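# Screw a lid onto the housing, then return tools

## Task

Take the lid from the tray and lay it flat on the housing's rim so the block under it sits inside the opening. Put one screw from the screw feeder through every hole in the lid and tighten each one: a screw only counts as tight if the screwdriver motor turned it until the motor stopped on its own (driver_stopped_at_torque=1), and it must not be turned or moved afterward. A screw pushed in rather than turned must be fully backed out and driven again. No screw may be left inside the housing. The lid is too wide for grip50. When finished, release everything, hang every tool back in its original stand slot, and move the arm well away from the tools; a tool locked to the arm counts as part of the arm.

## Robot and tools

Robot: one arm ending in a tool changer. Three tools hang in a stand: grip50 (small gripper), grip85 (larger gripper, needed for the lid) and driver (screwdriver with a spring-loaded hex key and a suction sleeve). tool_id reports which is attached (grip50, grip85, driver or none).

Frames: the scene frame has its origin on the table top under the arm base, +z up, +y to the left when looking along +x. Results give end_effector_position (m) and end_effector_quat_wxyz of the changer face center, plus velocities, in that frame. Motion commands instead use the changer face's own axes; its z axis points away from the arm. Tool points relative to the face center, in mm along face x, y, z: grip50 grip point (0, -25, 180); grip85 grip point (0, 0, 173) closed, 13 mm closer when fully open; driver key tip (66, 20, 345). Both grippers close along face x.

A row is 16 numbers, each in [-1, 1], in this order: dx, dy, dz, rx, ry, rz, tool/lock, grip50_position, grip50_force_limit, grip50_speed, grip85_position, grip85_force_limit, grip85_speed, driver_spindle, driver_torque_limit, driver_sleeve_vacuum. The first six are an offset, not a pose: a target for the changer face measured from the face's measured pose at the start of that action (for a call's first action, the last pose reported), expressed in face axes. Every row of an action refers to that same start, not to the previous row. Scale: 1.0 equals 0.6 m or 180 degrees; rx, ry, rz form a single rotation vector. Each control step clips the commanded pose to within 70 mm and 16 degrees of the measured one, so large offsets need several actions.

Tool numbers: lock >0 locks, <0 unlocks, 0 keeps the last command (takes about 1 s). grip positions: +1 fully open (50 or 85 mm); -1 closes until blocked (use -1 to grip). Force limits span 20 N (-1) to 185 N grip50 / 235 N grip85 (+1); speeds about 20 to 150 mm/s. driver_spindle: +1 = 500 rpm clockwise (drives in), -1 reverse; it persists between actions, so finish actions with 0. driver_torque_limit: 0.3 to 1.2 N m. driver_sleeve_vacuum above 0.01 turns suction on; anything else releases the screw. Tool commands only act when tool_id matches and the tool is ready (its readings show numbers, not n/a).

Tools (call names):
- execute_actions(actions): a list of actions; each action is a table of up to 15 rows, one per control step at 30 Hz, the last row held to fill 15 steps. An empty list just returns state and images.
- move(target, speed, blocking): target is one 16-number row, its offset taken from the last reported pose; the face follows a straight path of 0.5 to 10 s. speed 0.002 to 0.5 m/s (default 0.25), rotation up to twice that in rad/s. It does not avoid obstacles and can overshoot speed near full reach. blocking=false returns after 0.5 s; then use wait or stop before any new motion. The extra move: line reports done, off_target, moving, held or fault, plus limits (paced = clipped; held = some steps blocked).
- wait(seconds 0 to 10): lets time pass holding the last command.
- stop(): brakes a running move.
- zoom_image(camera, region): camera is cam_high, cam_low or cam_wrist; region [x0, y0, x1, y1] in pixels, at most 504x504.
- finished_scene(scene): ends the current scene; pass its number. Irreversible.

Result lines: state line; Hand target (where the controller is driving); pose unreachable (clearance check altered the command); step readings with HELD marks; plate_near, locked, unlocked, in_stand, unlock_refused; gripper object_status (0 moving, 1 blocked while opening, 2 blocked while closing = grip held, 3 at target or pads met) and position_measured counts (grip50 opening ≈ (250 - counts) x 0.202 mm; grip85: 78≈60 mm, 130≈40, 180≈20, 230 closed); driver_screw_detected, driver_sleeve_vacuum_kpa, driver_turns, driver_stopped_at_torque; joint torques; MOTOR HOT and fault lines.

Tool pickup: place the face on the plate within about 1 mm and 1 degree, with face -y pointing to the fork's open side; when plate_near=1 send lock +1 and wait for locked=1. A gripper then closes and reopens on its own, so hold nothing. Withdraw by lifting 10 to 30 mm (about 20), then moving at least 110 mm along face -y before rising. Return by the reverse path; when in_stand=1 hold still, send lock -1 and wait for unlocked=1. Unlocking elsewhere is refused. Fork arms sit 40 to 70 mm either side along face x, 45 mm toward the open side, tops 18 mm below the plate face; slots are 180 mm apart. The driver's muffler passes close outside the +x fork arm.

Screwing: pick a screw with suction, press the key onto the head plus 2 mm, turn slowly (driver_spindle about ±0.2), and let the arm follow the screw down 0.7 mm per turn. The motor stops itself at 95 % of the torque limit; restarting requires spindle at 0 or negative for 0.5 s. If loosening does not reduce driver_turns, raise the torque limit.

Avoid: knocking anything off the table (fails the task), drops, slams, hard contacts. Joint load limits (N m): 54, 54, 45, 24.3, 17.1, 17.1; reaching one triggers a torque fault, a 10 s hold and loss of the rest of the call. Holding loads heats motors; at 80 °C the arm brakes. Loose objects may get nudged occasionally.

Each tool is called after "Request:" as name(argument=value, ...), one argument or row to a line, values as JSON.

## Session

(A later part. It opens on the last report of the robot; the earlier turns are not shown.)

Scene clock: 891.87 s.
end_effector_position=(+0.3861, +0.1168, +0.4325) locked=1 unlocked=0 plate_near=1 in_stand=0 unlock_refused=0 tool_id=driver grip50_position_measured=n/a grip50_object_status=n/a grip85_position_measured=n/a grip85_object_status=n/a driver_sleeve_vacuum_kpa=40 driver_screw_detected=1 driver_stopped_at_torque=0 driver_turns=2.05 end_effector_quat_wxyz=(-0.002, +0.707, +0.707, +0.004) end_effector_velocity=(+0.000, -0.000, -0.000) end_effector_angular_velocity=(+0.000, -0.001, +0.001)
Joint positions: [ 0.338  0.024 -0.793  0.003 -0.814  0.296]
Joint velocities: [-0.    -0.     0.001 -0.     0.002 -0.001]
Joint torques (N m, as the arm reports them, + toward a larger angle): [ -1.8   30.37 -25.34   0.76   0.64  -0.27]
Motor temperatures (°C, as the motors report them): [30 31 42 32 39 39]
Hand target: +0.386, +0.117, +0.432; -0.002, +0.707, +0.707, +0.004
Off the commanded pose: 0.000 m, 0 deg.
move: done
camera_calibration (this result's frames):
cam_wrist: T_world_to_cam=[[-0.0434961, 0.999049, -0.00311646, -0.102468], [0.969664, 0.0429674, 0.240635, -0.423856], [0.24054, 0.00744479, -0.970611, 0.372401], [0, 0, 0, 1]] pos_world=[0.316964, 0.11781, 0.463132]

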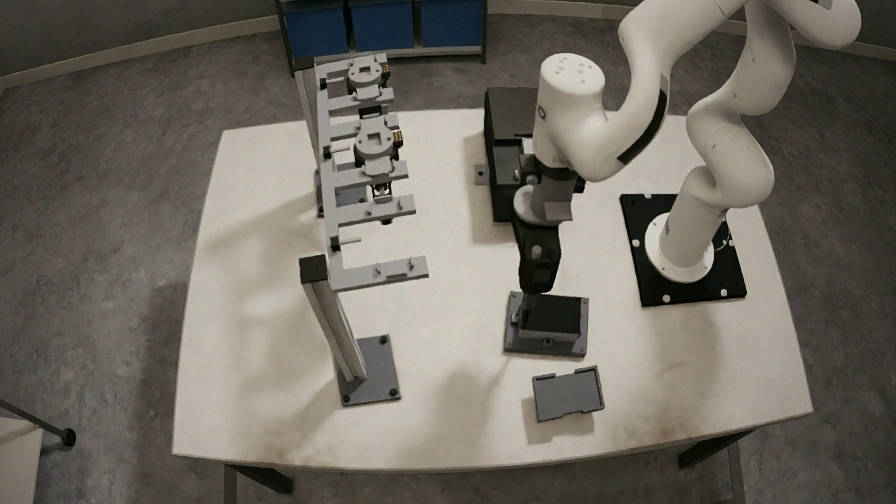

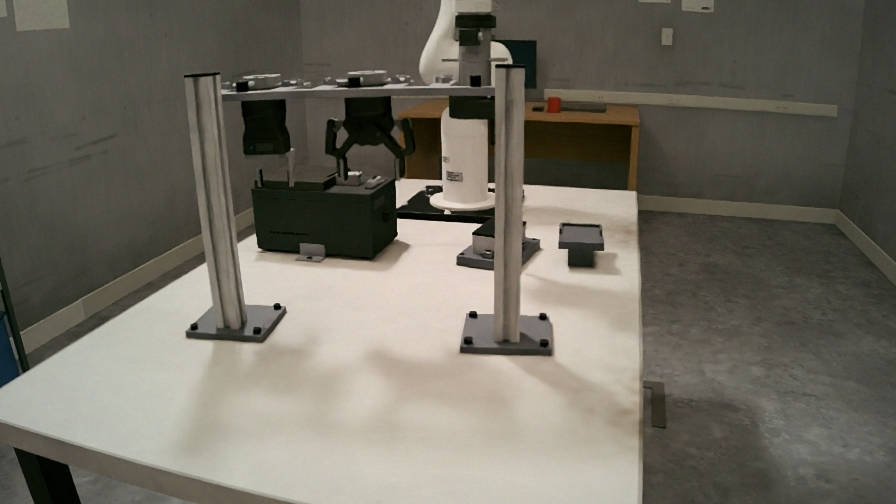

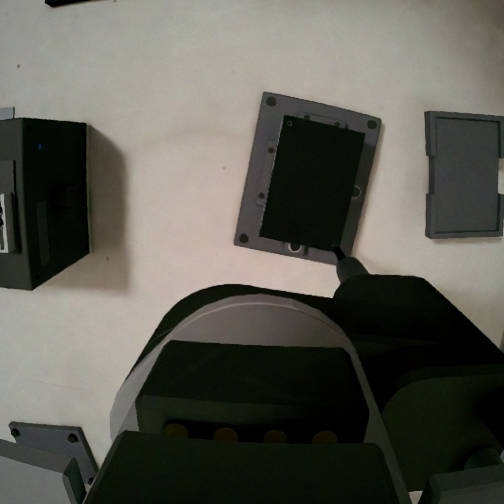

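Request:
execute_actions(
  actions=[
    [[-0.0003,0,0.002,0,0,0,0,0,0,0,0,0,0,0,-1,1],[-0.0006,0,0.004,0,0,0,0,0,0,0,0,0,0,0,-1,1],[-0.0009,0,0.006,0,0,0,0,0,0,0,0,0,0,0,-1,1],[-0.0009,0,0.008,0,0,0,0,0,0,0,0,0,0,0,-1,1],[-0.0009,0,0.0095,0,0,0,0,0,0,0,0,0,0,0,-1,1]],
  ],
)

Request:
zoom_image(
  camera="cam_wrist",
  region=[310,220,370,270],
)

Request:
zoom_image(
  camera="cam_high",
  region=[505,295,555,335],
)

Scene clock: 932.13 s.
end_effector_position=(+0.3861, +0.1163, +0.4268) locked=1 unlocked=0 plate_near=1 in_stand=0 unlock_refused=0 tool_id=driver grip50_position_measured=n/a grip50_object_status=n/a grip85_position_measured=n/a grip85_object_status=n/a driver_sleeve_vacuum_kpa=40 driver_screw_detected=1 driver_stopped_at_torque=0 driver_turns=2.05 end_effector_quat_wxyz=(-0.002, +0.707, +0.707, +0.004) end_effector_velocity=(+0.000, -0.000, -0.000) end_effector_angular_velocity=(+0.001, -0.002, -0.000)
Joint positions: [ 0.337  0.018 -0.786  0.003 -0.801  0.295]
Joint velocities: [-0.001 -0.     0.001 -0.     0.003 -0.   ]
Joint torques (N m, as the arm reports them, + toward a larger angle): [ -1.67  31.18 -25.22   0.69   0.62  -0.28]
Motor temperatures (°C, as the motors report them): [30 31 42 32 39 39]
Hand target: +0.386, +0.116, +0.427; -0.002, +0.707, +0.707, +0.004
Off the commanded pose: 0.000 m, 0 deg.
Step readings (end_effector_position):
0: (+0.3861, +0.1168, +0.4324)
1: (+0.3861, +0.1168, +0.4324)
2: (+0.3861, +0.1168, +0.4322)
4: (+0.3862, +0.1166, +0.4312)
8: (+0.3860, +0.1163, +0.4275)
15: end_effector_position above
camera_calibration (this result's frames):
cam_wrist: T_world_to_cam=[[-0.0434742, 0.99905, -0.00309615, -0.102013], [0.969632, 0.0429403, 0.240771, -0.422565], [0.240675, 0.00746522, -0.970577, 0.366855], [0, 0, 0, 1]] pos_world=[0.317004, 0.117323, 0.457486]

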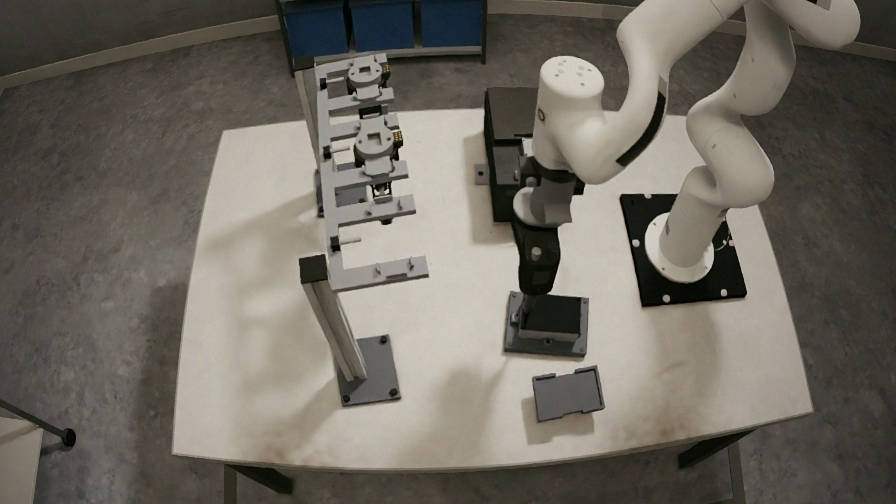

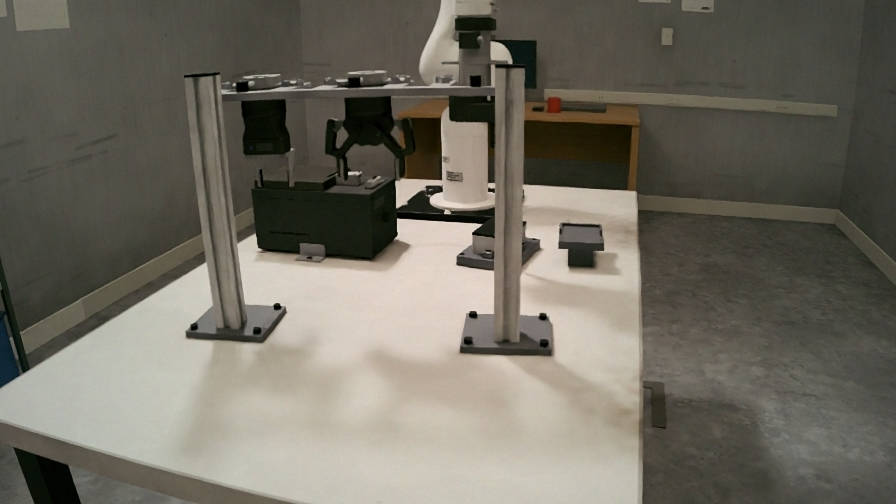

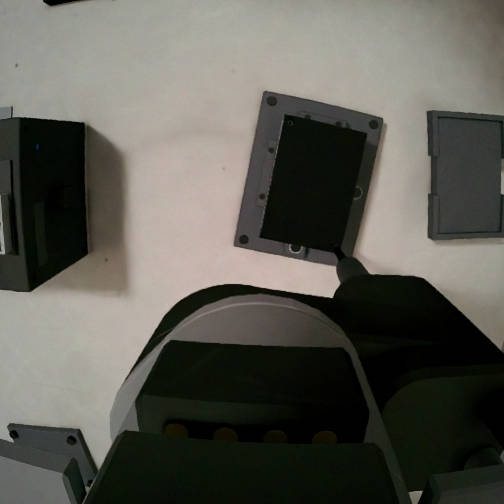

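Region (310, 220, 370, 270) of cam_wrist's 504x504 image, scaled by 8.400, with more detail than that image has.

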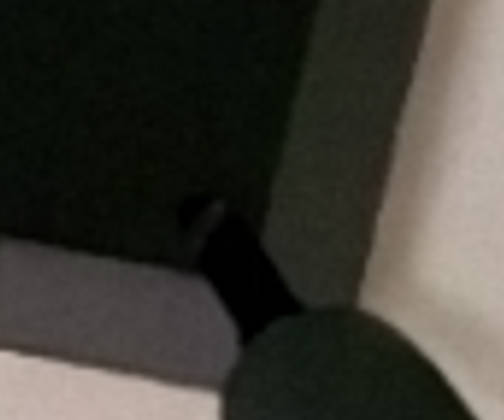

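Region (505, 295, 555, 335) of cam_high's 896x504 image, scaled by 10.080, with more detail than that image has; it fills the top 403 rows of this view, and the rest is white.

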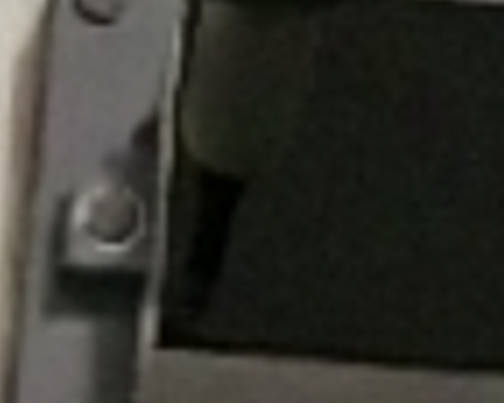

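Request:
execute_actions(
  actions=[
    [[0,0,0.001,0,0,0,0,0,0,0,0,0,0,0,-1,1],[0,0,0.002,0,0,0,0,0,0,0,0,0,0,0,-1,1],[0,0,0.003,0,0,0,0,0,0,0,0,0,0,0,-1,1],[0,0,0.004,0,0,0,0,0,0,0,0,0,0,0,-1,1],[0,0,0.005,0,0,0,0,0,0,0,0,0,0,0,-1,1]],
    [[0,0,0.001,0,0,0,0,0,0,0,0,0,0,0,-1,1],[0,0,0.002,0,0,0,0,0,0,0,0,0,0,0,-1,1],[0,0,0.003,0,0,0,0,0,0,0,0,0,0,0,-1,1],[0,0,0.004,0,0,0,0,0,0,0,0,0,0,0,-1,1]],
  ],
)

Request:
zoom_image(
  camera="cam_wrist",
  region=[310,220,370,270],
)

Scene clock: 955.97 s.
end_effector_position=(+0.3862, +0.1164, +0.4215) locked=1 unlocked=0 plate_near=1 in_stand=0 unlock_refused=0 tool_id=driver grip50_position_measured=n/a grip50_object_status=n/a grip85_position_measured=n/a grip85_object_status=n/a driver_sleeve_vacuum_kpa=39 driver_screw_detected=1 driver_stopped_at_torque=0 driver_turns=2.05 end_effector_quat_wxyz=(-0.002, +0.707, +0.707, +0.004) end_effector_velocity=(-0.000, -0.000, +0.000) end_effector_angular_velocity=(-0.000, +0.000, +0.001)
Joint positions: [ 0.337  0.012 -0.779  0.003 -0.787  0.295]
Joint velocities: [-0.     0.     0.    -0.    -0.    -0.001]
Joint torques (N m, as the arm reports them, + toward a larger angle): [ -1.78  30.45 -24.66   0.63   0.73  -0.25]
Motor temperatures (°C, as the motors report them): [30 31 42 32 39 39]
Hand target: +0.386, +0.116, +0.421; -0.002, +0.707, +0.707, +0.004
Off the commanded pose: 0.000 m, 0 deg.
Step readings (end_effector_position; steps 1 to 15: 1st action; 16 to 30: 2nd action):
0: (+0.3861, +0.1163, +0.4268)
1: (+0.3861, +0.1163, +0.4268)
2: (+0.3861, +0.1163, +0.4267)
4: (+0.3862, +0.1163, +0.4262)
8: (+0.3861, +0.1163, +0.4243)
15: (+0.3862, +0.1164, +0.4239)
16: (+0.3862, +0.1164, +0.4239)
17: (+0.3862, +0.1164, +0.4238)
19: (+0.3862, +0.1164, +0.4232)
23: (+0.3861, +0.1163, +0.4217)
30: end_effector_position above
camera_calibration (this result's frames):
cam_wrist: T_world_to_cam=[[-0.0434519, 0.999051, -0.00307402, -0.102094], [0.969599, 0.0429122, 0.240906, -0.421367], [0.240809, 0.00748725, -0.970544, 0.361598], [0, 0, 0, 1]] pos_world=[0.317045, 0.117371, 0.452142]

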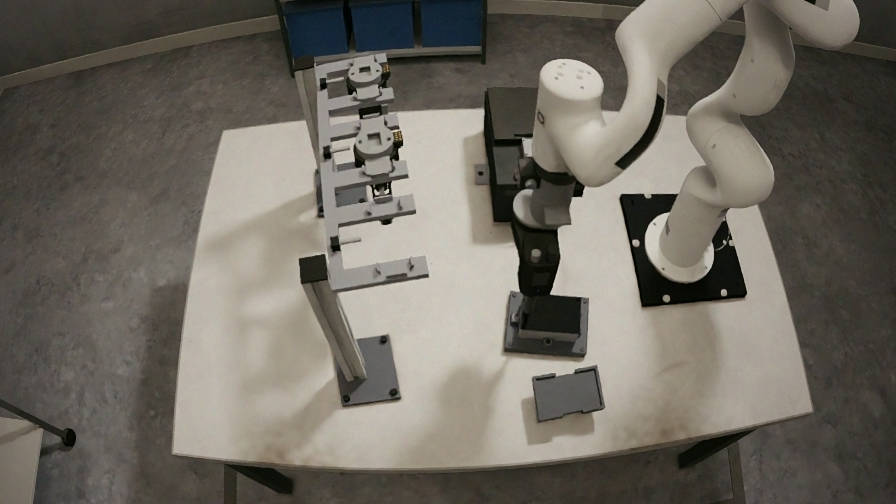

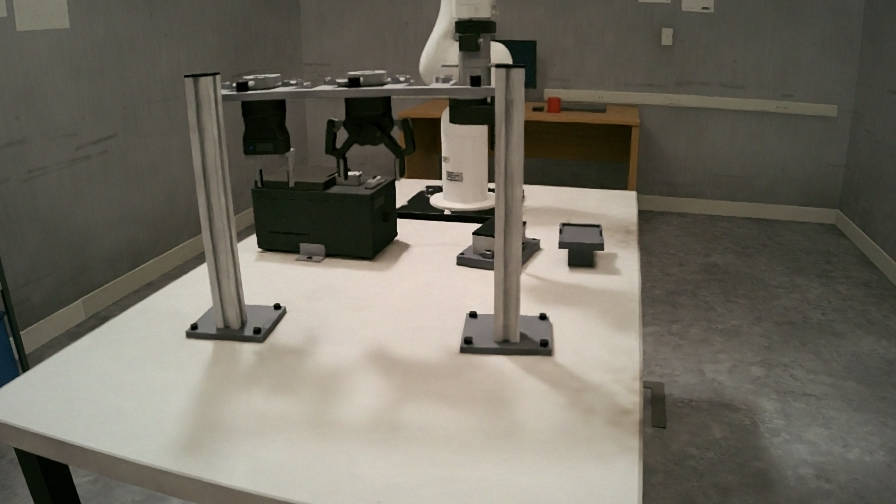

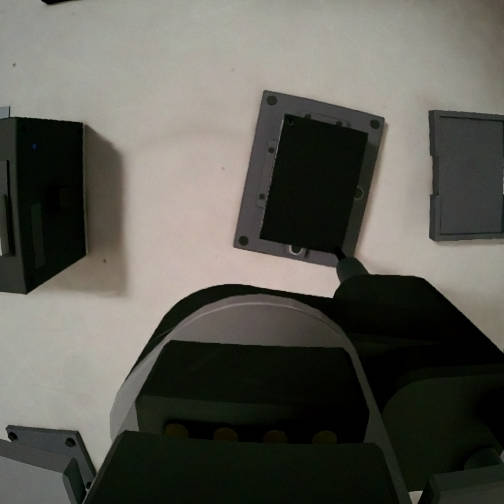

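Region (310, 220, 370, 270) of cam_wrist's 504x504 image, scaled by 8.400, with more detail than that image has.

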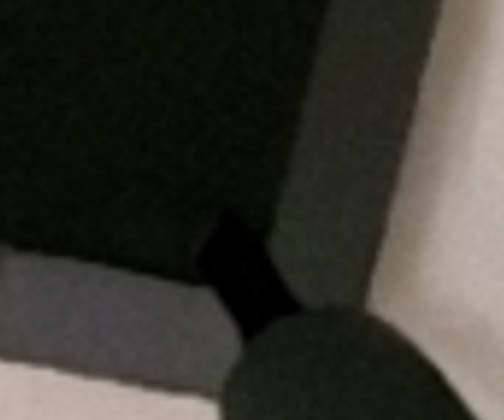

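Request:
execute_actions(
  actions=[
    [[0,0,0.001,0,0,0,0,0,0,0,0,0,0,0,-1,1],[0,0,0.002,0,0,0,0,0,0,0,0,0,0,0,-1,1],[0,0,0.003,0,0,0,0,0,0,0,0,0,0,0,-1,1]],
  ],
)

Scene clock: 965.73 s.
end_effector_position=(+0.3862, +0.1164, +0.4197) locked=1 unlocked=0 plate_near=1 in_stand=0 unlock_refused=0 tool_id=driver grip50_position_measured=n/a grip50_object_status=n/a grip85_position_measured=n/a grip85_object_status=n/a driver_sleeve_vacuum_kpa=39 driver_screw_detected=1 driver_stopped_at_torque=0 driver_turns=2.05 end_effector_quat_wxyz=(-0.002, +0.707, +0.707, +0.004) end_effector_velocity=(-0.000, -0.000, +0.000) end_effector_angular_velocity=(-0.000, +0.002, -0.001)
Joint positions: [ 0.337  0.009 -0.777  0.003 -0.783  0.295]
Joint velocities: [-0.     0.    -0.     0.    -0.002  0.   ]
Joint torques (N m, as the arm reports them, + toward a larger angle): [ -1.58  30.76 -25.07   0.43   0.72  -0.3 ]
Motor temperatures (°C, as the motors report them): [30 31 42 32 39 39]
Hand target: +0.386, +0.116, +0.420; -0.002, +0.707, +0.707, +0.004
Off the commanded pose: 0.000 m, 0 deg.
Step readings (end_effector_position):
0: (+0.3862, +0.1164, +0.4215)
1: (+0.3862, +0.1164, +0.4215)
2: (+0.3862, +0.1164, +0.4214)
4: (+0.3862, +0.1164, +0.4209)
8: (+0.3861, +0.1164, +0.4198)
15: end_effector_position above
camera_calibration (this result's frames):
cam_wrist: T_world_to_cam=[[-0.043444, 0.999051, -0.00306559, -0.102121], [0.969587, 0.0429022, 0.240956, -0.420969], [0.240858, 0.00749572, -0.970531, 0.359841], [0, 0, 0, 1]] pos_world=[0.317059, 0.117388, 0.450358]

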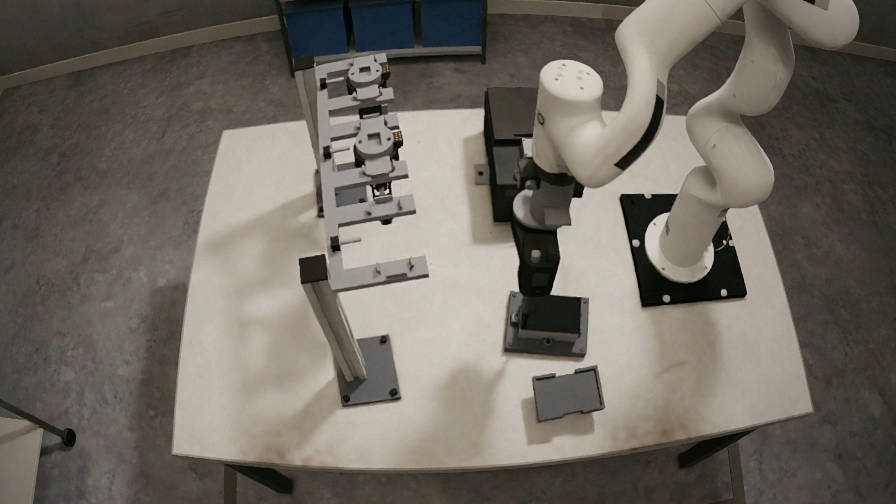

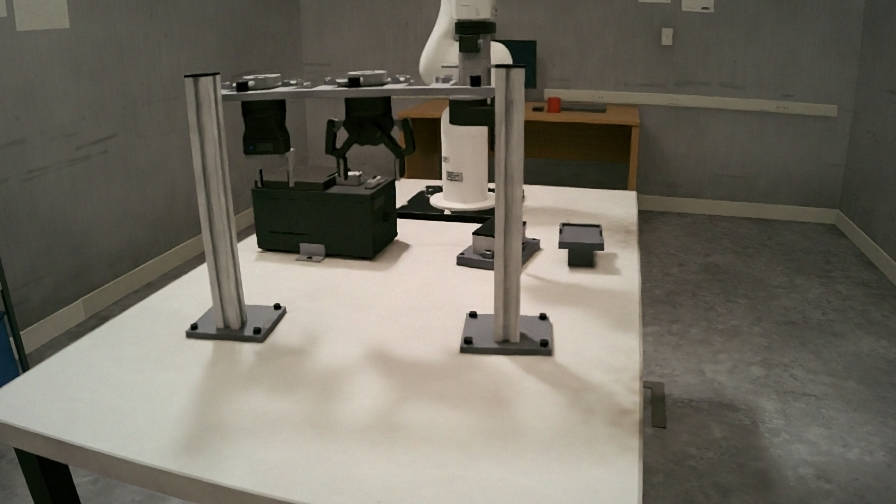

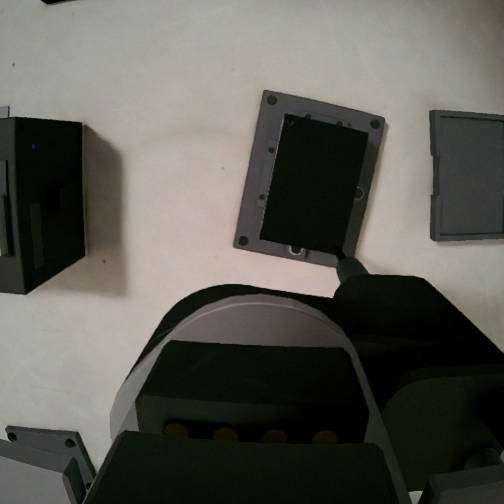

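Request:
execute_actions(
  actions=[
    [[0,0,0.001,0,0,0,0,0,0,0,0,0,0,0.2,0,1]],
    [[0,0,0.001,0,0,0,0,0,0,0,0,0,0,0.2,0,1]],
    [[0,0,0.001,0,0,0,0,0,0,0,0,0,0,0.2,0,1]],
    [[0,0,0.001,0,0,0,0,0,0,0,0,0,0,0.2,0,1]],
    [[0,0,0.001,0,0,0,0,0,0,0,0,0,0,0.2,0,1]],
    [[0,0,0.001,0,0,0,0,0,0,0,0,0,0,0.2,0,1]],
    [[0,0,0,0,0,0,0,0,0,0,0,0,0,0,0,1]],
  ],
)

Scene clock: 975.80 s.
end_effector_position=(+0.3862, +0.1164, +0.4162) locked=1 unlocked=0 plate_near=1 in_stand=0 unlock_refused=0 tool_id=driver grip50_position_measured=n/a grip50_object_status=n/a grip85_position_measured=n/a grip85_object_status=n/a driver_sleeve_vacuum_kpa=40 driver_screw_detected=1 driver_stopped_at_torque=0 driver_turns=7.00 end_effector_quat_wxyz=(-0.002, +0.707, +0.707, +0.004) end_effector_velocity=(+0.001, +0.001, +0.000) end_effector_angular_velocity=(+0.000, -0.002, +0.001)
Joint positions: [ 0.337  0.005 -0.772  0.003 -0.774  0.295]
Joint velocities: [ 0.001 -0.001 -0.001 -0.001  0.001  0.001]
Joint torques (N m, as the arm reports them, + toward a larger angle): [ -2.83  29.94 -24.36   0.12   1.26  -0.04]
Motor temperatures (°C, as the motors report them): [30 31 42 32 39 39]
Hand target: +0.386, +0.116, +0.416; -0.002, +0.707, +0.707, +0.004
Off the commanded pose: 0.000 m, 0 deg.
Step readings (end_effector_position; steps 1 to 15: 1st action; 16 to 30: 2nd action; 31 to 45: 3rd action; 46 to 60: 4th action; 61 to 75: 5th action; 76 to 90: 6th action; 91 to 105: 7th action):
0: (+0.3862, +0.1164, +0.4197)
1: (+0.3862, +0.1164, +0.4197)
2: (+0.3862, +0.1164, +0.4196)
4: (+0.3862, +0.1164, +0.4194)
8: (+0.3862, +0.1164, +0.4191)
15: (+0.3862, +0.1164, +0.4191)
16: (+0.3862, +0.1164, +0.4191)
17: (+0.3862, +0.1164, +0.4191)
19: (+0.3862, +0.1164, +0.4188)
23: (+0.3862, +0.1164, +0.4185)
30: (+0.3862, +0.1164, +0.4185)
31: (+0.3862, +0.1164, +0.4185)
32: (+0.3862, +0.1164, +0.4185)
34: (+0.3862, +0.1164, +0.4183)
38: (+0.3862, +0.1164, +0.4181)
45: (+0.3862, +0.1164, +0.4180)
46: (+0.3862, +0.1164, +0.4180)
47: (+0.3862, +0.1164, +0.4179)
49: (+0.3862, +0.1164, +0.4176)
53: (+0.3862, +0.1164, +0.4174)
60: (+0.3862, +0.1164, +0.4174)
61: (+0.3862, +0.1164, +0.4174)
62: (+0.3862, +0.1164, +0.4173)
64: (+0.3862, +0.1164, +0.4170)
68: (+0.3862, +0.1164, +0.4168)
75: (+0.3862, +0.1164, +0.4168)
76: (+0.3862, +0.1164, +0.4168)
77: (+0.3862, +0.1164, +0.4167)
79: (+0.3862, +0.1164, +0.4164)
83: (+0.3862, +0.1164, +0.4162)
90: (+0.3862, +0.1164, +0.4162)
91: (+0.3862, +0.1164, +0.4162)
92: (+0.3862, +0.1164, +0.4162)
94: (+0.3862, +0.1164, +0.4162)
98: (+0.3862, +0.1164, +0.4162)
105: end_effector_position above
camera_calibration (this result's frames):
cam_wrist: T_world_to_cam=[[-0.0434732, 0.99905, -0.00310693, -0.102129], [0.96963, 0.0429418, 0.240777, -0.420032], [0.240681, 0.00745477, -0.970576, 0.356479], [0, 0, 0, 1]] pos_world=[0.317038, 0.117411, 0.446806]

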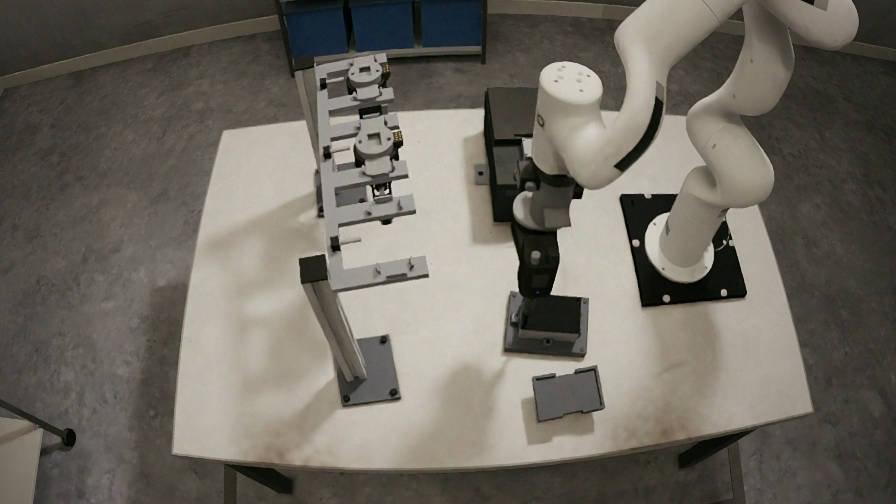

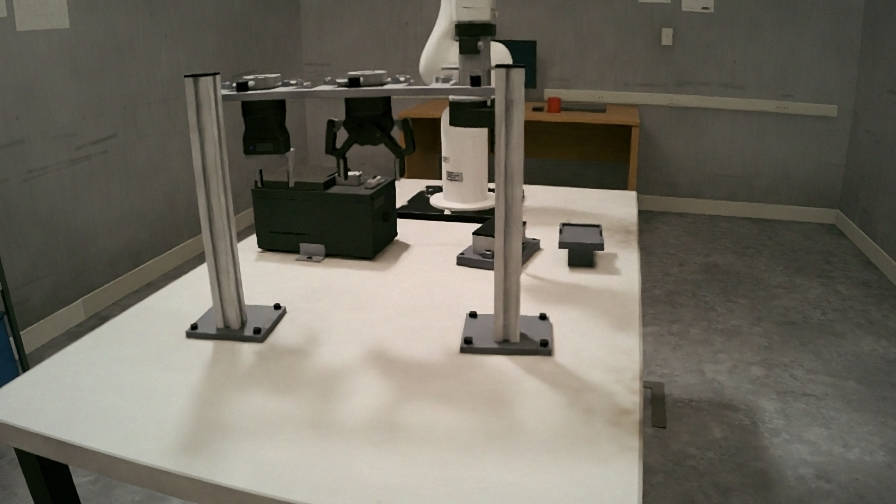

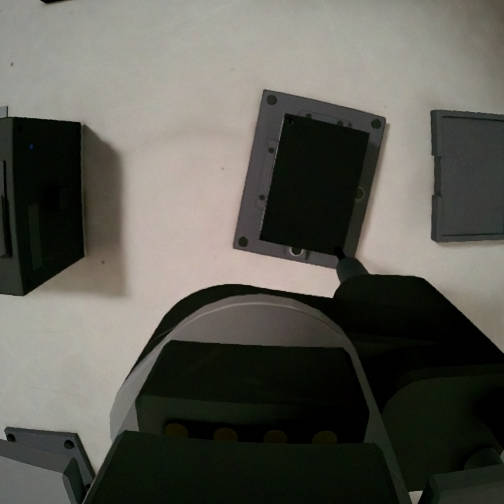

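Request:
execute_actions(
  actions=[
    [[0,0,0.001,0,0,0,0,0,0,0,0,0,0,0.2,0,1]],
    [[0,0,0.001,0,0,0,0,0,0,0,0,0,0,0.2,0,1]],
    [[0,0,0.001,0,0,0,0,0,0,0,0,0,0,0.2,0,1]],
    [[0,0,0.001,0,0,0,0,0,0,0,0,0,0,0.2,0,1]],
    [[0,0,0.001,0,0,0,0,0,0,0,0,0,0,0.2,0,1]],
    [[0,0,0,0,0,0,0,0,0,0,0,0,0,0,0,1]],
  ],
)

Scene clock: 987.83 s.
end_effector_position=(+0.3862, +0.1164, +0.4132) locked=1 unlocked=0 plate_near=1 in_stand=0 unlock_refused=0 tool_id=driver grip50_position_measured=n/a grip50_object_status=n/a grip85_position_measured=n/a grip85_object_status=n/a driver_sleeve_vacuum_kpa=40 driver_screw_detected=1 driver_stopped_at_torque=1 driver_turns=10.52 end_effector_quat_wxyz=(-0.002, +0.707, +0.707, +0.004) end_effector_velocity=(-0.000, -0.000, -0.000) end_effector_angular_velocity=(-0.001, +0.001, +0.000)
Joint positions: [ 0.337  0.001 -0.769  0.003 -0.767  0.295]
Joint velocities: [-0.    -0.    -0.    -0.    -0.001 -0.   ]
Joint torques (N m, as the arm reports them, + toward a larger angle): [ -2.72  30.67 -24.04  -0.42   1.31   0.  ]
Motor temperatures (°C, as the motors report them): [30 31 42 32 39 39]
Hand target: +0.386, +0.116, +0.413; -0.002, +0.707, +0.707, +0.004
Off the commanded pose: 0.000 m, 0 deg.
Step readings (end_effector_position; steps 1 to 15: 1st action; 16 to 30: 2nd action; 31 to 45: 3rd action; 46 to 60: 4th action; 61 to 75: 5th action; 76 to 90: 6th action):
0: (+0.3862, +0.1164, +0.4162)
1: (+0.3862, +0.1164, +0.4162)
2: (+0.3862, +0.1164, +0.4161)
4: (+0.3862, +0.1164, +0.4158)
8: (+0.3862, +0.1164, +0.4156)
15: (+0.3862, +0.1164, +0.4156)
16: (+0.3862, +0.1164, +0.4156)
17: (+0.3862, +0.1164, +0.4155)
19: (+0.3862, +0.1164, +0.4152)
23: (+0.3862, +0.1164, +0.4150)
30: (+0.3862, +0.1164, +0.4150)
31: (+0.3862, +0.1164, +0.4150)
32: (+0.3862, +0.1164, +0.4149)
34: (+0.3862, +0.1164, +0.4146)
38: (+0.3862, +0.1164, +0.4144)
45: (+0.3862, +0.1164, +0.4144)
46: (+0.3862, +0.1164, +0.4144)
47: (+0.3862, +0.1164, +0.4143)
49: (+0.3862, +0.1164, +0.4140)
53: (+0.3862, +0.1164, +0.4138)
60: (+0.3862, +0.1164, +0.4138)
61: (+0.3862, +0.1164, +0.4138)
62: (+0.3862, +0.1164, +0.4137)
64: (+0.3862, +0.1164, +0.4134)
68: (+0.3862, +0.1165, +0.4132)
75: (+0.3862, +0.1164, +0.4132)
76: (+0.3862, +0.1164, +0.4132)
77: (+0.3862, +0.1164, +0.4132)
79: (+0.3862, +0.1164, +0.4132)
83: (+0.3862, +0.1164, +0.4132)
90: end_effector_position above
camera_calibration (this result's frames):
cam_wrist: T_world_to_cam=[[-0.0431227, 0.999065, -0.00308743, -0.102299], [0.969661, 0.0425974, 0.240713, -0.419252], [0.24062, 0.00738644, -0.970591, 0.353606], [0, 0, 0, 1]] pos_world=[0.317036, 0.117451, 0.443811]

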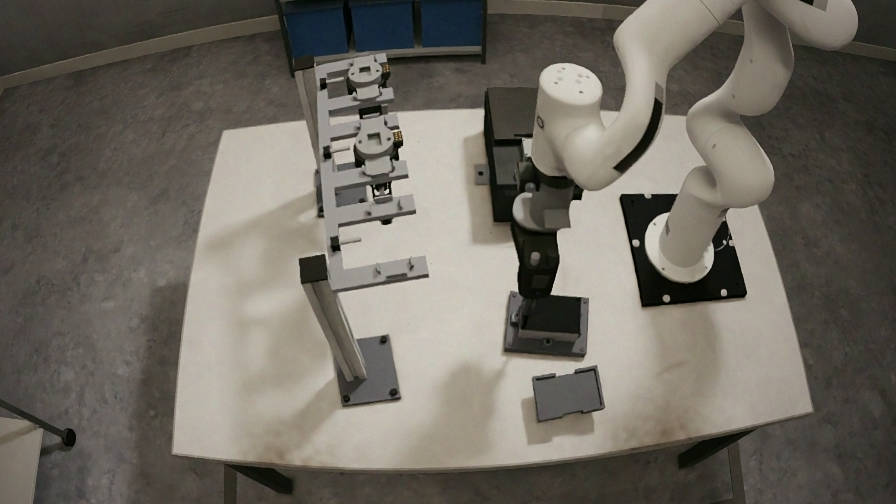

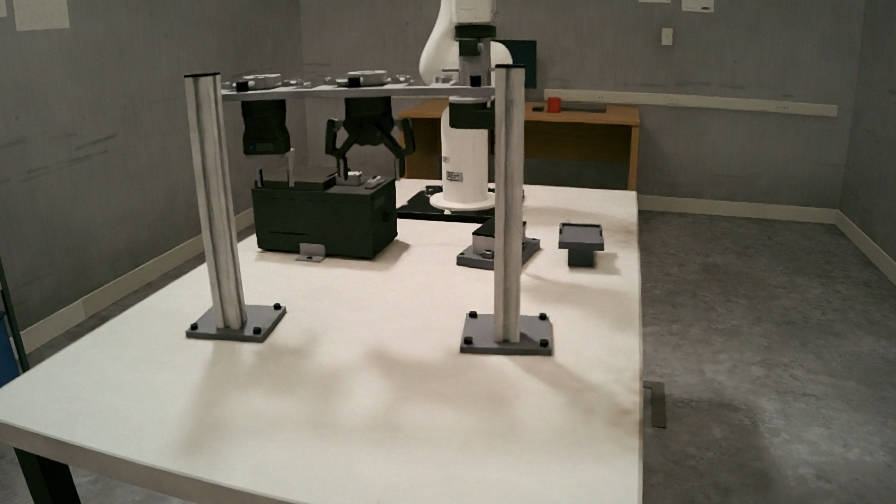

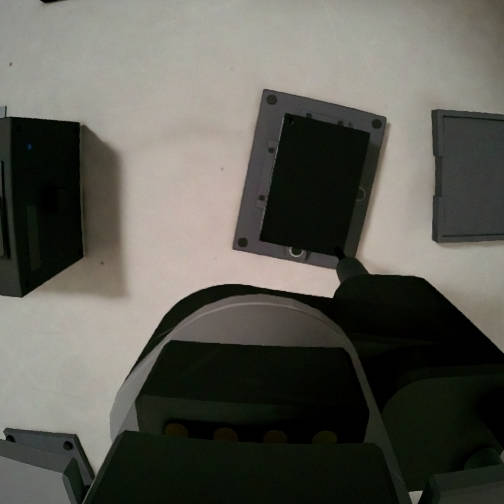

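Request:
execute_actions(
  actions=[
    [[0,0,0,0,0,0,0,0,0,0,0,0,0,0,0,-1]],
    [[0,0,-0.002,0,0,0,0,0,0,0,0,0,0,0,0,-1],[0,0,-0.004,0,0,0,0,0,0,0,0,0,0,0,0,-1],[0,0,-0.006,0,0,0,0,0,0,0,0,0,0,0,0,-1],[0,0,-0.009,0,0,0,0,0,0,0,0,0,0,0,0,-1],[0,0,-0.012,0,0,0,0,0,0,0,0,0,0,0,0,-1]],
    [[0,0,-0.006,0,0,0,0,0,0,0,0,0,0,0,0,-1],[0,0,-0.012,0,0,0,0,0,0,0,0,0,0,0,0,-1],[0,0,-0.02,0,0,0,0,0,0,0,0,0,0,0,0,-1],[0,0,-0.03,0,0,0,0,0,0,0,0,0,0,0,0,-1],[0,0,-0.04,0,0,0,0,0,0,0,0,0,0,0,0,-1]],
  ],
)

Request:
zoom_image(
  camera="cam_wrist",
  region=[280,190,400,290],
)

Request:
zoom_image(
  camera="cam_high",
  region=[500,285,570,345],
)

Request:
zoom_image(
  camera="cam_low",
  region=[455,200,545,270],
)

Scene clock: 1010.10 s.
end_effector_position=(+0.3859, +0.1161, +0.4439) locked=1 unlocked=0 plate_near=1 in_stand=0 unlock_refused=0 tool_id=driver grip50_position_measured=n/a grip50_object_status=n/a grip85_position_measured=n/a grip85_object_status=n/a driver_sleeve_vacuum_kpa=0 driver_screw_detected=0 driver_stopped_at_torque=1 driver_turns=10.52 end_effector_quat_wxyz=(-0.002, +0.707, +0.707, +0.004) end_effector_velocity=(-0.000, -0.000, +0.000) end_effector_angular_velocity=(-0.001, +0.005, -0.001)
Joint positions: [ 0.337  0.037 -0.808  0.003 -0.843  0.295]
Joint velocities: [-0.    -0.    -0.001  0.    -0.006 -0.   ]
Joint torques (N m, as the arm reports them, + toward a larger angle): [ -2.23  30.02 -25.53   0.68   0.87  -0.27]
Motor temperatures (°C, as the motors report them): [30 31 42 32 40 39]
Hand target: +0.386, +0.116, +0.444; -0.002, +0.707, +0.707, +0.004
Off the commanded pose: 0.000 m, 0 deg.
Step readings (end_effector_position; steps 1 to 15: 1st action; 16 to 30: 2nd action; 31 to 45: 3rd action):
0: (+0.3862, +0.1164, +0.4132)
1: (+0.3862, +0.1164, +0.4132)
2: (+0.3862, +0.1164, +0.4132)
4: (+0.3862, +0.1164, +0.4132)
8: (+0.3862, +0.1164, +0.4132)
15: (+0.3862, +0.1164, +0.4132)
16: (+0.3862, +0.1164, +0.4132)
17: (+0.3862, +0.1164, +0.4133)
19: (+0.3862, +0.1164, +0.4144)
23: (+0.3863, +0.1164, +0.4189)
30: (+0.3861, +0.1163, +0.4202)
31: (+0.3861, +0.1164, +0.4203)
32: (+0.3861, +0.1163, +0.4206)
34: (+0.3858, +0.1162, +0.4238)
38: (+0.3863, +0.1163, +0.4393)
45: end_effector_position above
camera_calibration (this result's frames):
cam_wrist: T_world_to_cam=[[-0.0432096, 0.999061, -0.00321373, -0.101836], [0.969808, 0.0427168, 0.240098, -0.426217], [0.24001, 0.00725785, -0.970743, 0.383836], [0, 0, 0, 1]] pos_world=[0.316825, 0.117161, 0.474613]

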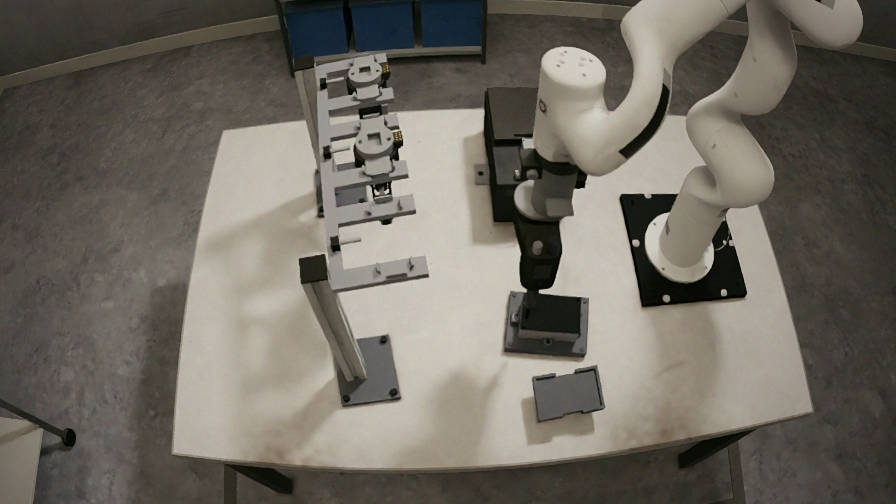

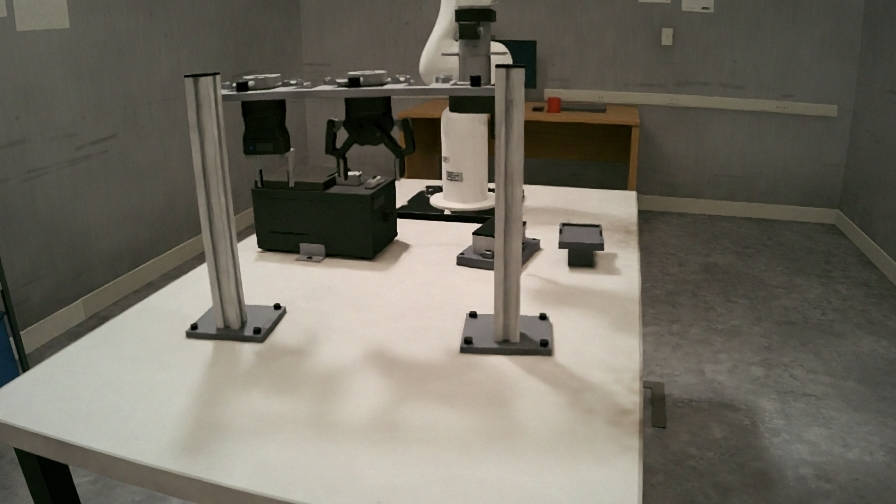

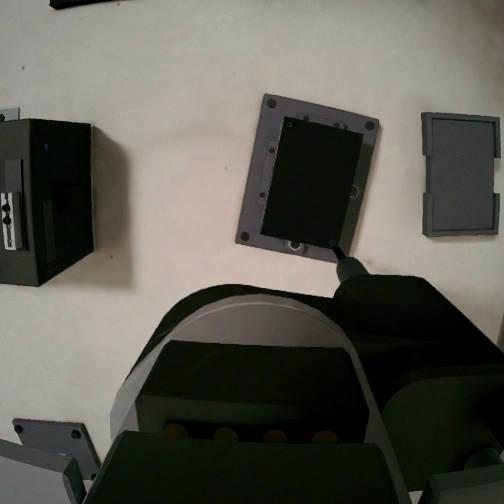

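Region (280, 190, 400, 290) of cam_wrist's 504x504 image, scaled by 4.200, with more detail than that image has.

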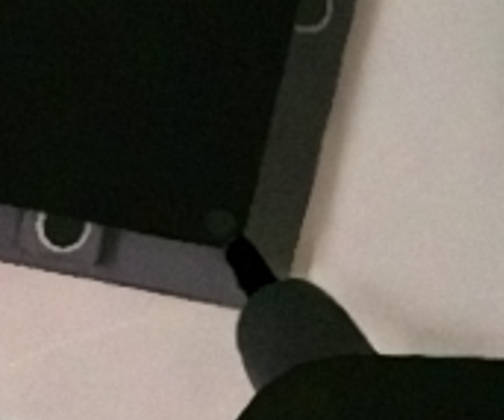

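Region (500, 285, 570, 345) of cam_high's 896x504 image, scaled by 7.200, with more detail than that image has; it fills the top 432 rows of this view, and the rest is white.

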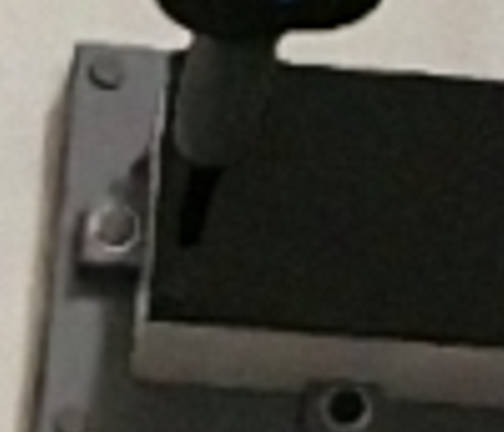

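Region (455, 200, 545, 270) of cam_low's 896x504 image, scaled by 5.600, with more detail than that image has.

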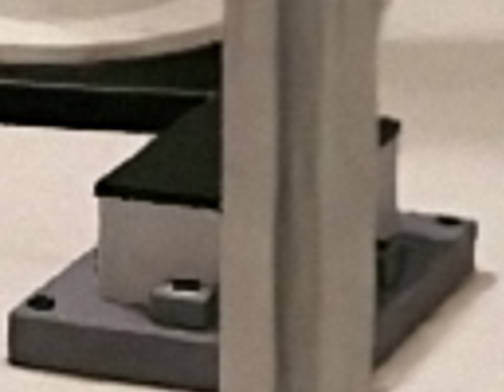

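Request:
move(
  target=[-0.4918,-0.0498,-0.160,0,0,0,0,0,0,0,0,0,0,0,-1,-1],
  speed=0.2,
)

Request:
zoom_image(
  camera="cam_wrist",
  region=[295,205,375,285],
)

Scene clock: 1042.17 s.
end_effector_position=(+0.3557, -0.1794, +0.5376) locked=1 unlocked=0 plate_near=1 in_stand=0 unlock_refused=0 tool_id=driver grip50_position_measured=n/a grip50_object_status=n/a grip85_position_measured=n/a grip85_object_status=n/a driver_sleeve_vacuum_kpa=0 driver_screw_detected=0 driver_stopped_at_torque=1 driver_turns=10.52 end_effector_quat_wxyz=(-0.002, +0.707, +0.707, +0.004) end_effector_velocity=(-0.000, -0.002, +0.001) end_effector_angular_velocity=(-0.000, -0.001, -0.001)
Joint positions: [-0.421  0.125 -0.947  0.003 -1.071 -0.463]
Joint velocities: [-0.004 -0.001 -0.003  0.    -0.002 -0.003]
Joint torques (N m, as the arm reports them, + toward a larger angle): [ -1.34  26.83 -26.39   1.33  -0.06  -0.22]
Motor temperatures (°C, as the motors report them): [30 31 42 32 39 39]
Hand target: +0.356, -0.180, +0.538; -0.002, +0.707, +0.707, +0.004
Off the commanded pose: 0.001 m, 0 deg.
move: done
camera_calibration (this result's frames):
cam_wrist: T_world_to_cam=[[-0.0437538, 0.999035, -0.00390373, 0.192956], [0.969648, 0.043407, 0.240621, -0.406833], [0.240558, 0.00674281, -0.970611, 0.483816], [0, 0, 0, 1]] pos_world=[0.286541, -0.178373, 0.568242]

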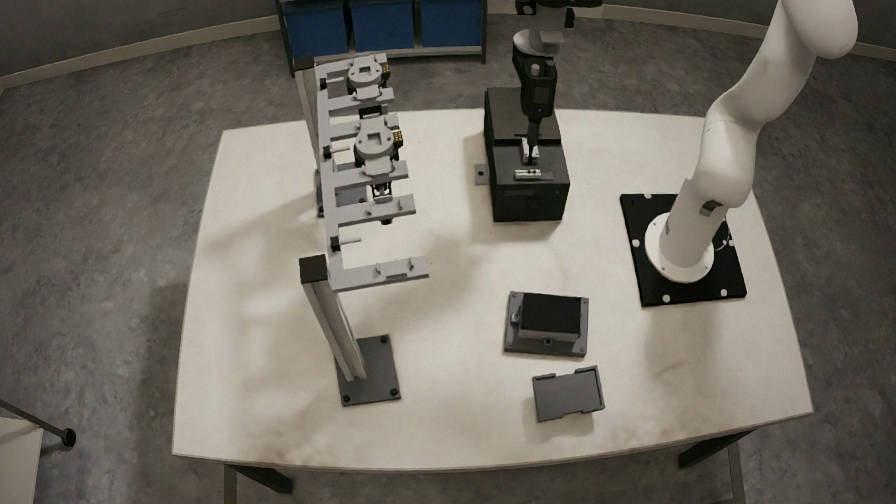

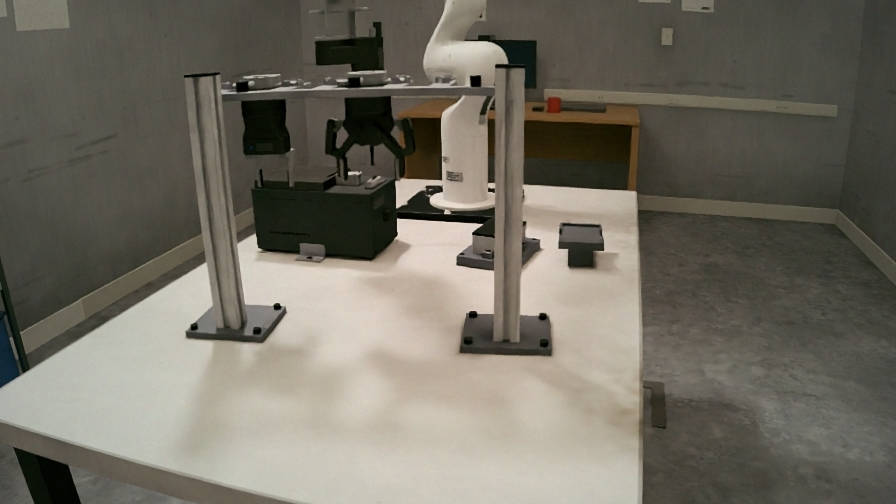

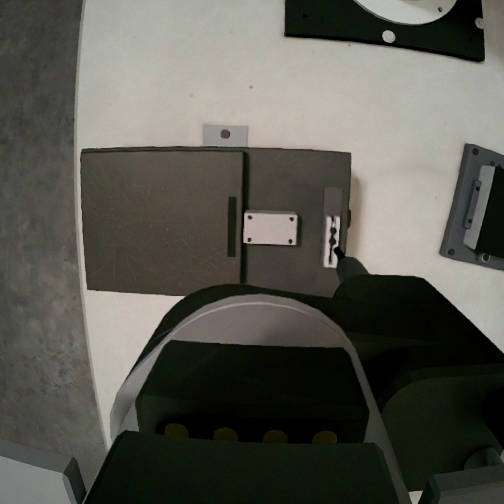

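Region (295, 205, 375, 285) of cam_wrist's 504x504 image, scaled by 6.300, with more detail than that image has.

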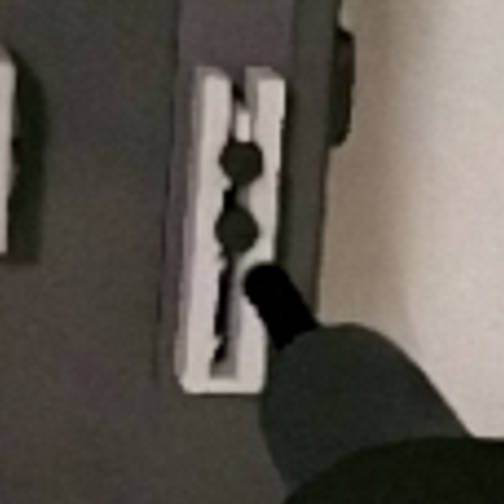

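Request:
move(
  target=[-0.0005,-0.004,0.029,0,0,0,0,0,0,0,0,0,0,0,-1,1],
  speed=0.04,
)

Request:
zoom_image(
  camera="cam_wrist",
  region=[315,225,355,265],
)

Scene clock: 1053.30 s.
end_effector_position=(+0.3533, -0.1796, +0.5203) locked=1 unlocked=0 plate_near=1 in_stand=0 unlock_refused=0 tool_id=driver grip50_position_measured=n/a grip50_object_status=n/a grip85_position_measured=n/a grip85_object_status=n/a driver_sleeve_vacuum_kpa=14 driver_screw_detected=0 driver_stopped_at_torque=1 driver_turns=10.52 end_effector_quat_wxyz=(-0.002, +0.707, +0.707, +0.004) end_effector_velocity=(-0.000, -0.000, -0.001) end_effector_angular_velocity=(-0.001, -0.001, +0.000)
Joint positions: [-0.424  0.122 -0.91   0.003 -1.031 -0.467]
Joint velocities: [-0.001  0.     0.002 -0.     0.003 -0.001]
Joint torques (N m, as the arm reports them, + toward a larger angle): [ -1.79  26.63 -25.88   0.75  -0.04  -0.24]
Motor temperatures (°C, as the motors report them): [30 31 42 32 39 39]
Hand target: +0.353, -0.180, +0.520; -0.002, +0.707, +0.707, +0.004
Off the commanded pose: 0.000 m, 0 deg.
move: done
camera_calibration (this result's frames):
cam_wrist: T_world_to_cam=[[-0.0436868, 0.999037, -0.0040039, 0.193002], [0.969624, 0.0433653, 0.240726, -0.400452], [0.240668, 0.00663427, -0.970585, 0.467545], [0, 0, 0, 1]] pos_world=[0.284196, -0.178552, 0.550964]

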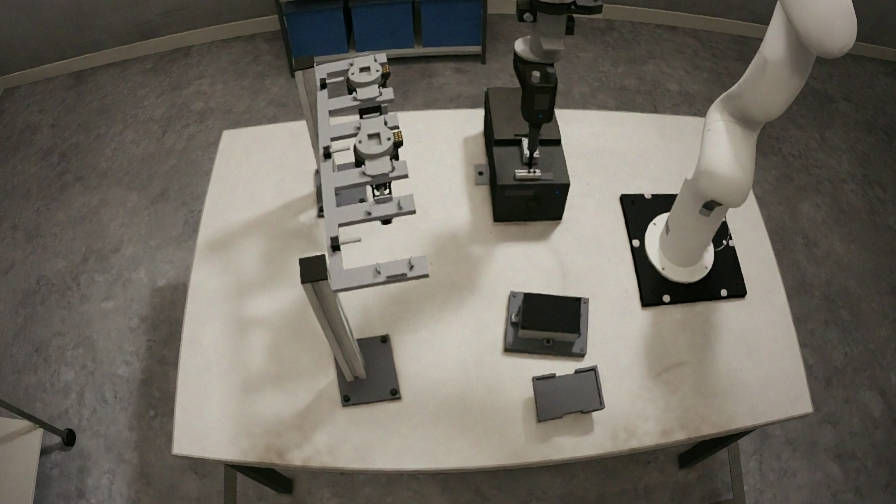

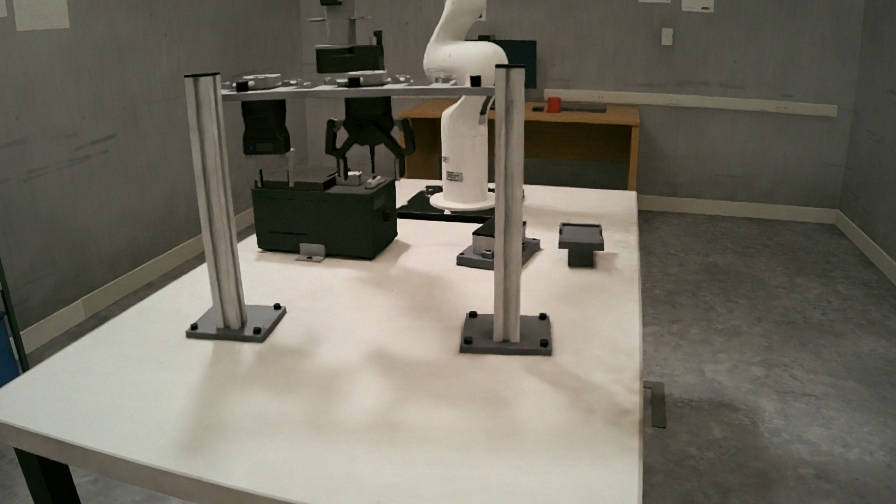

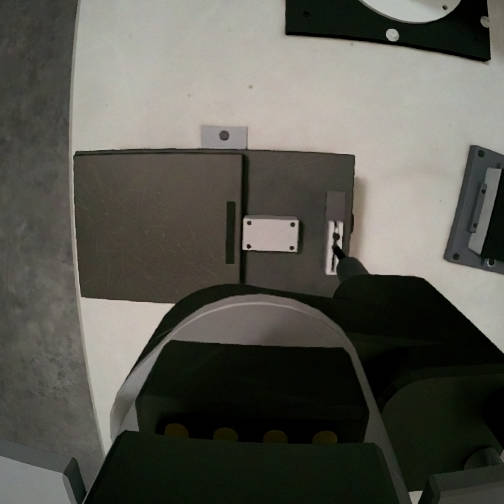

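Region (315, 225, 355, 265) of cam_wrist's 504x504 image, scaled by 12.600, with more detail than that image has.

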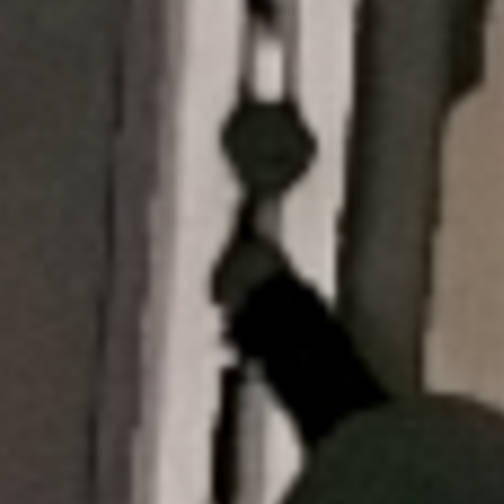

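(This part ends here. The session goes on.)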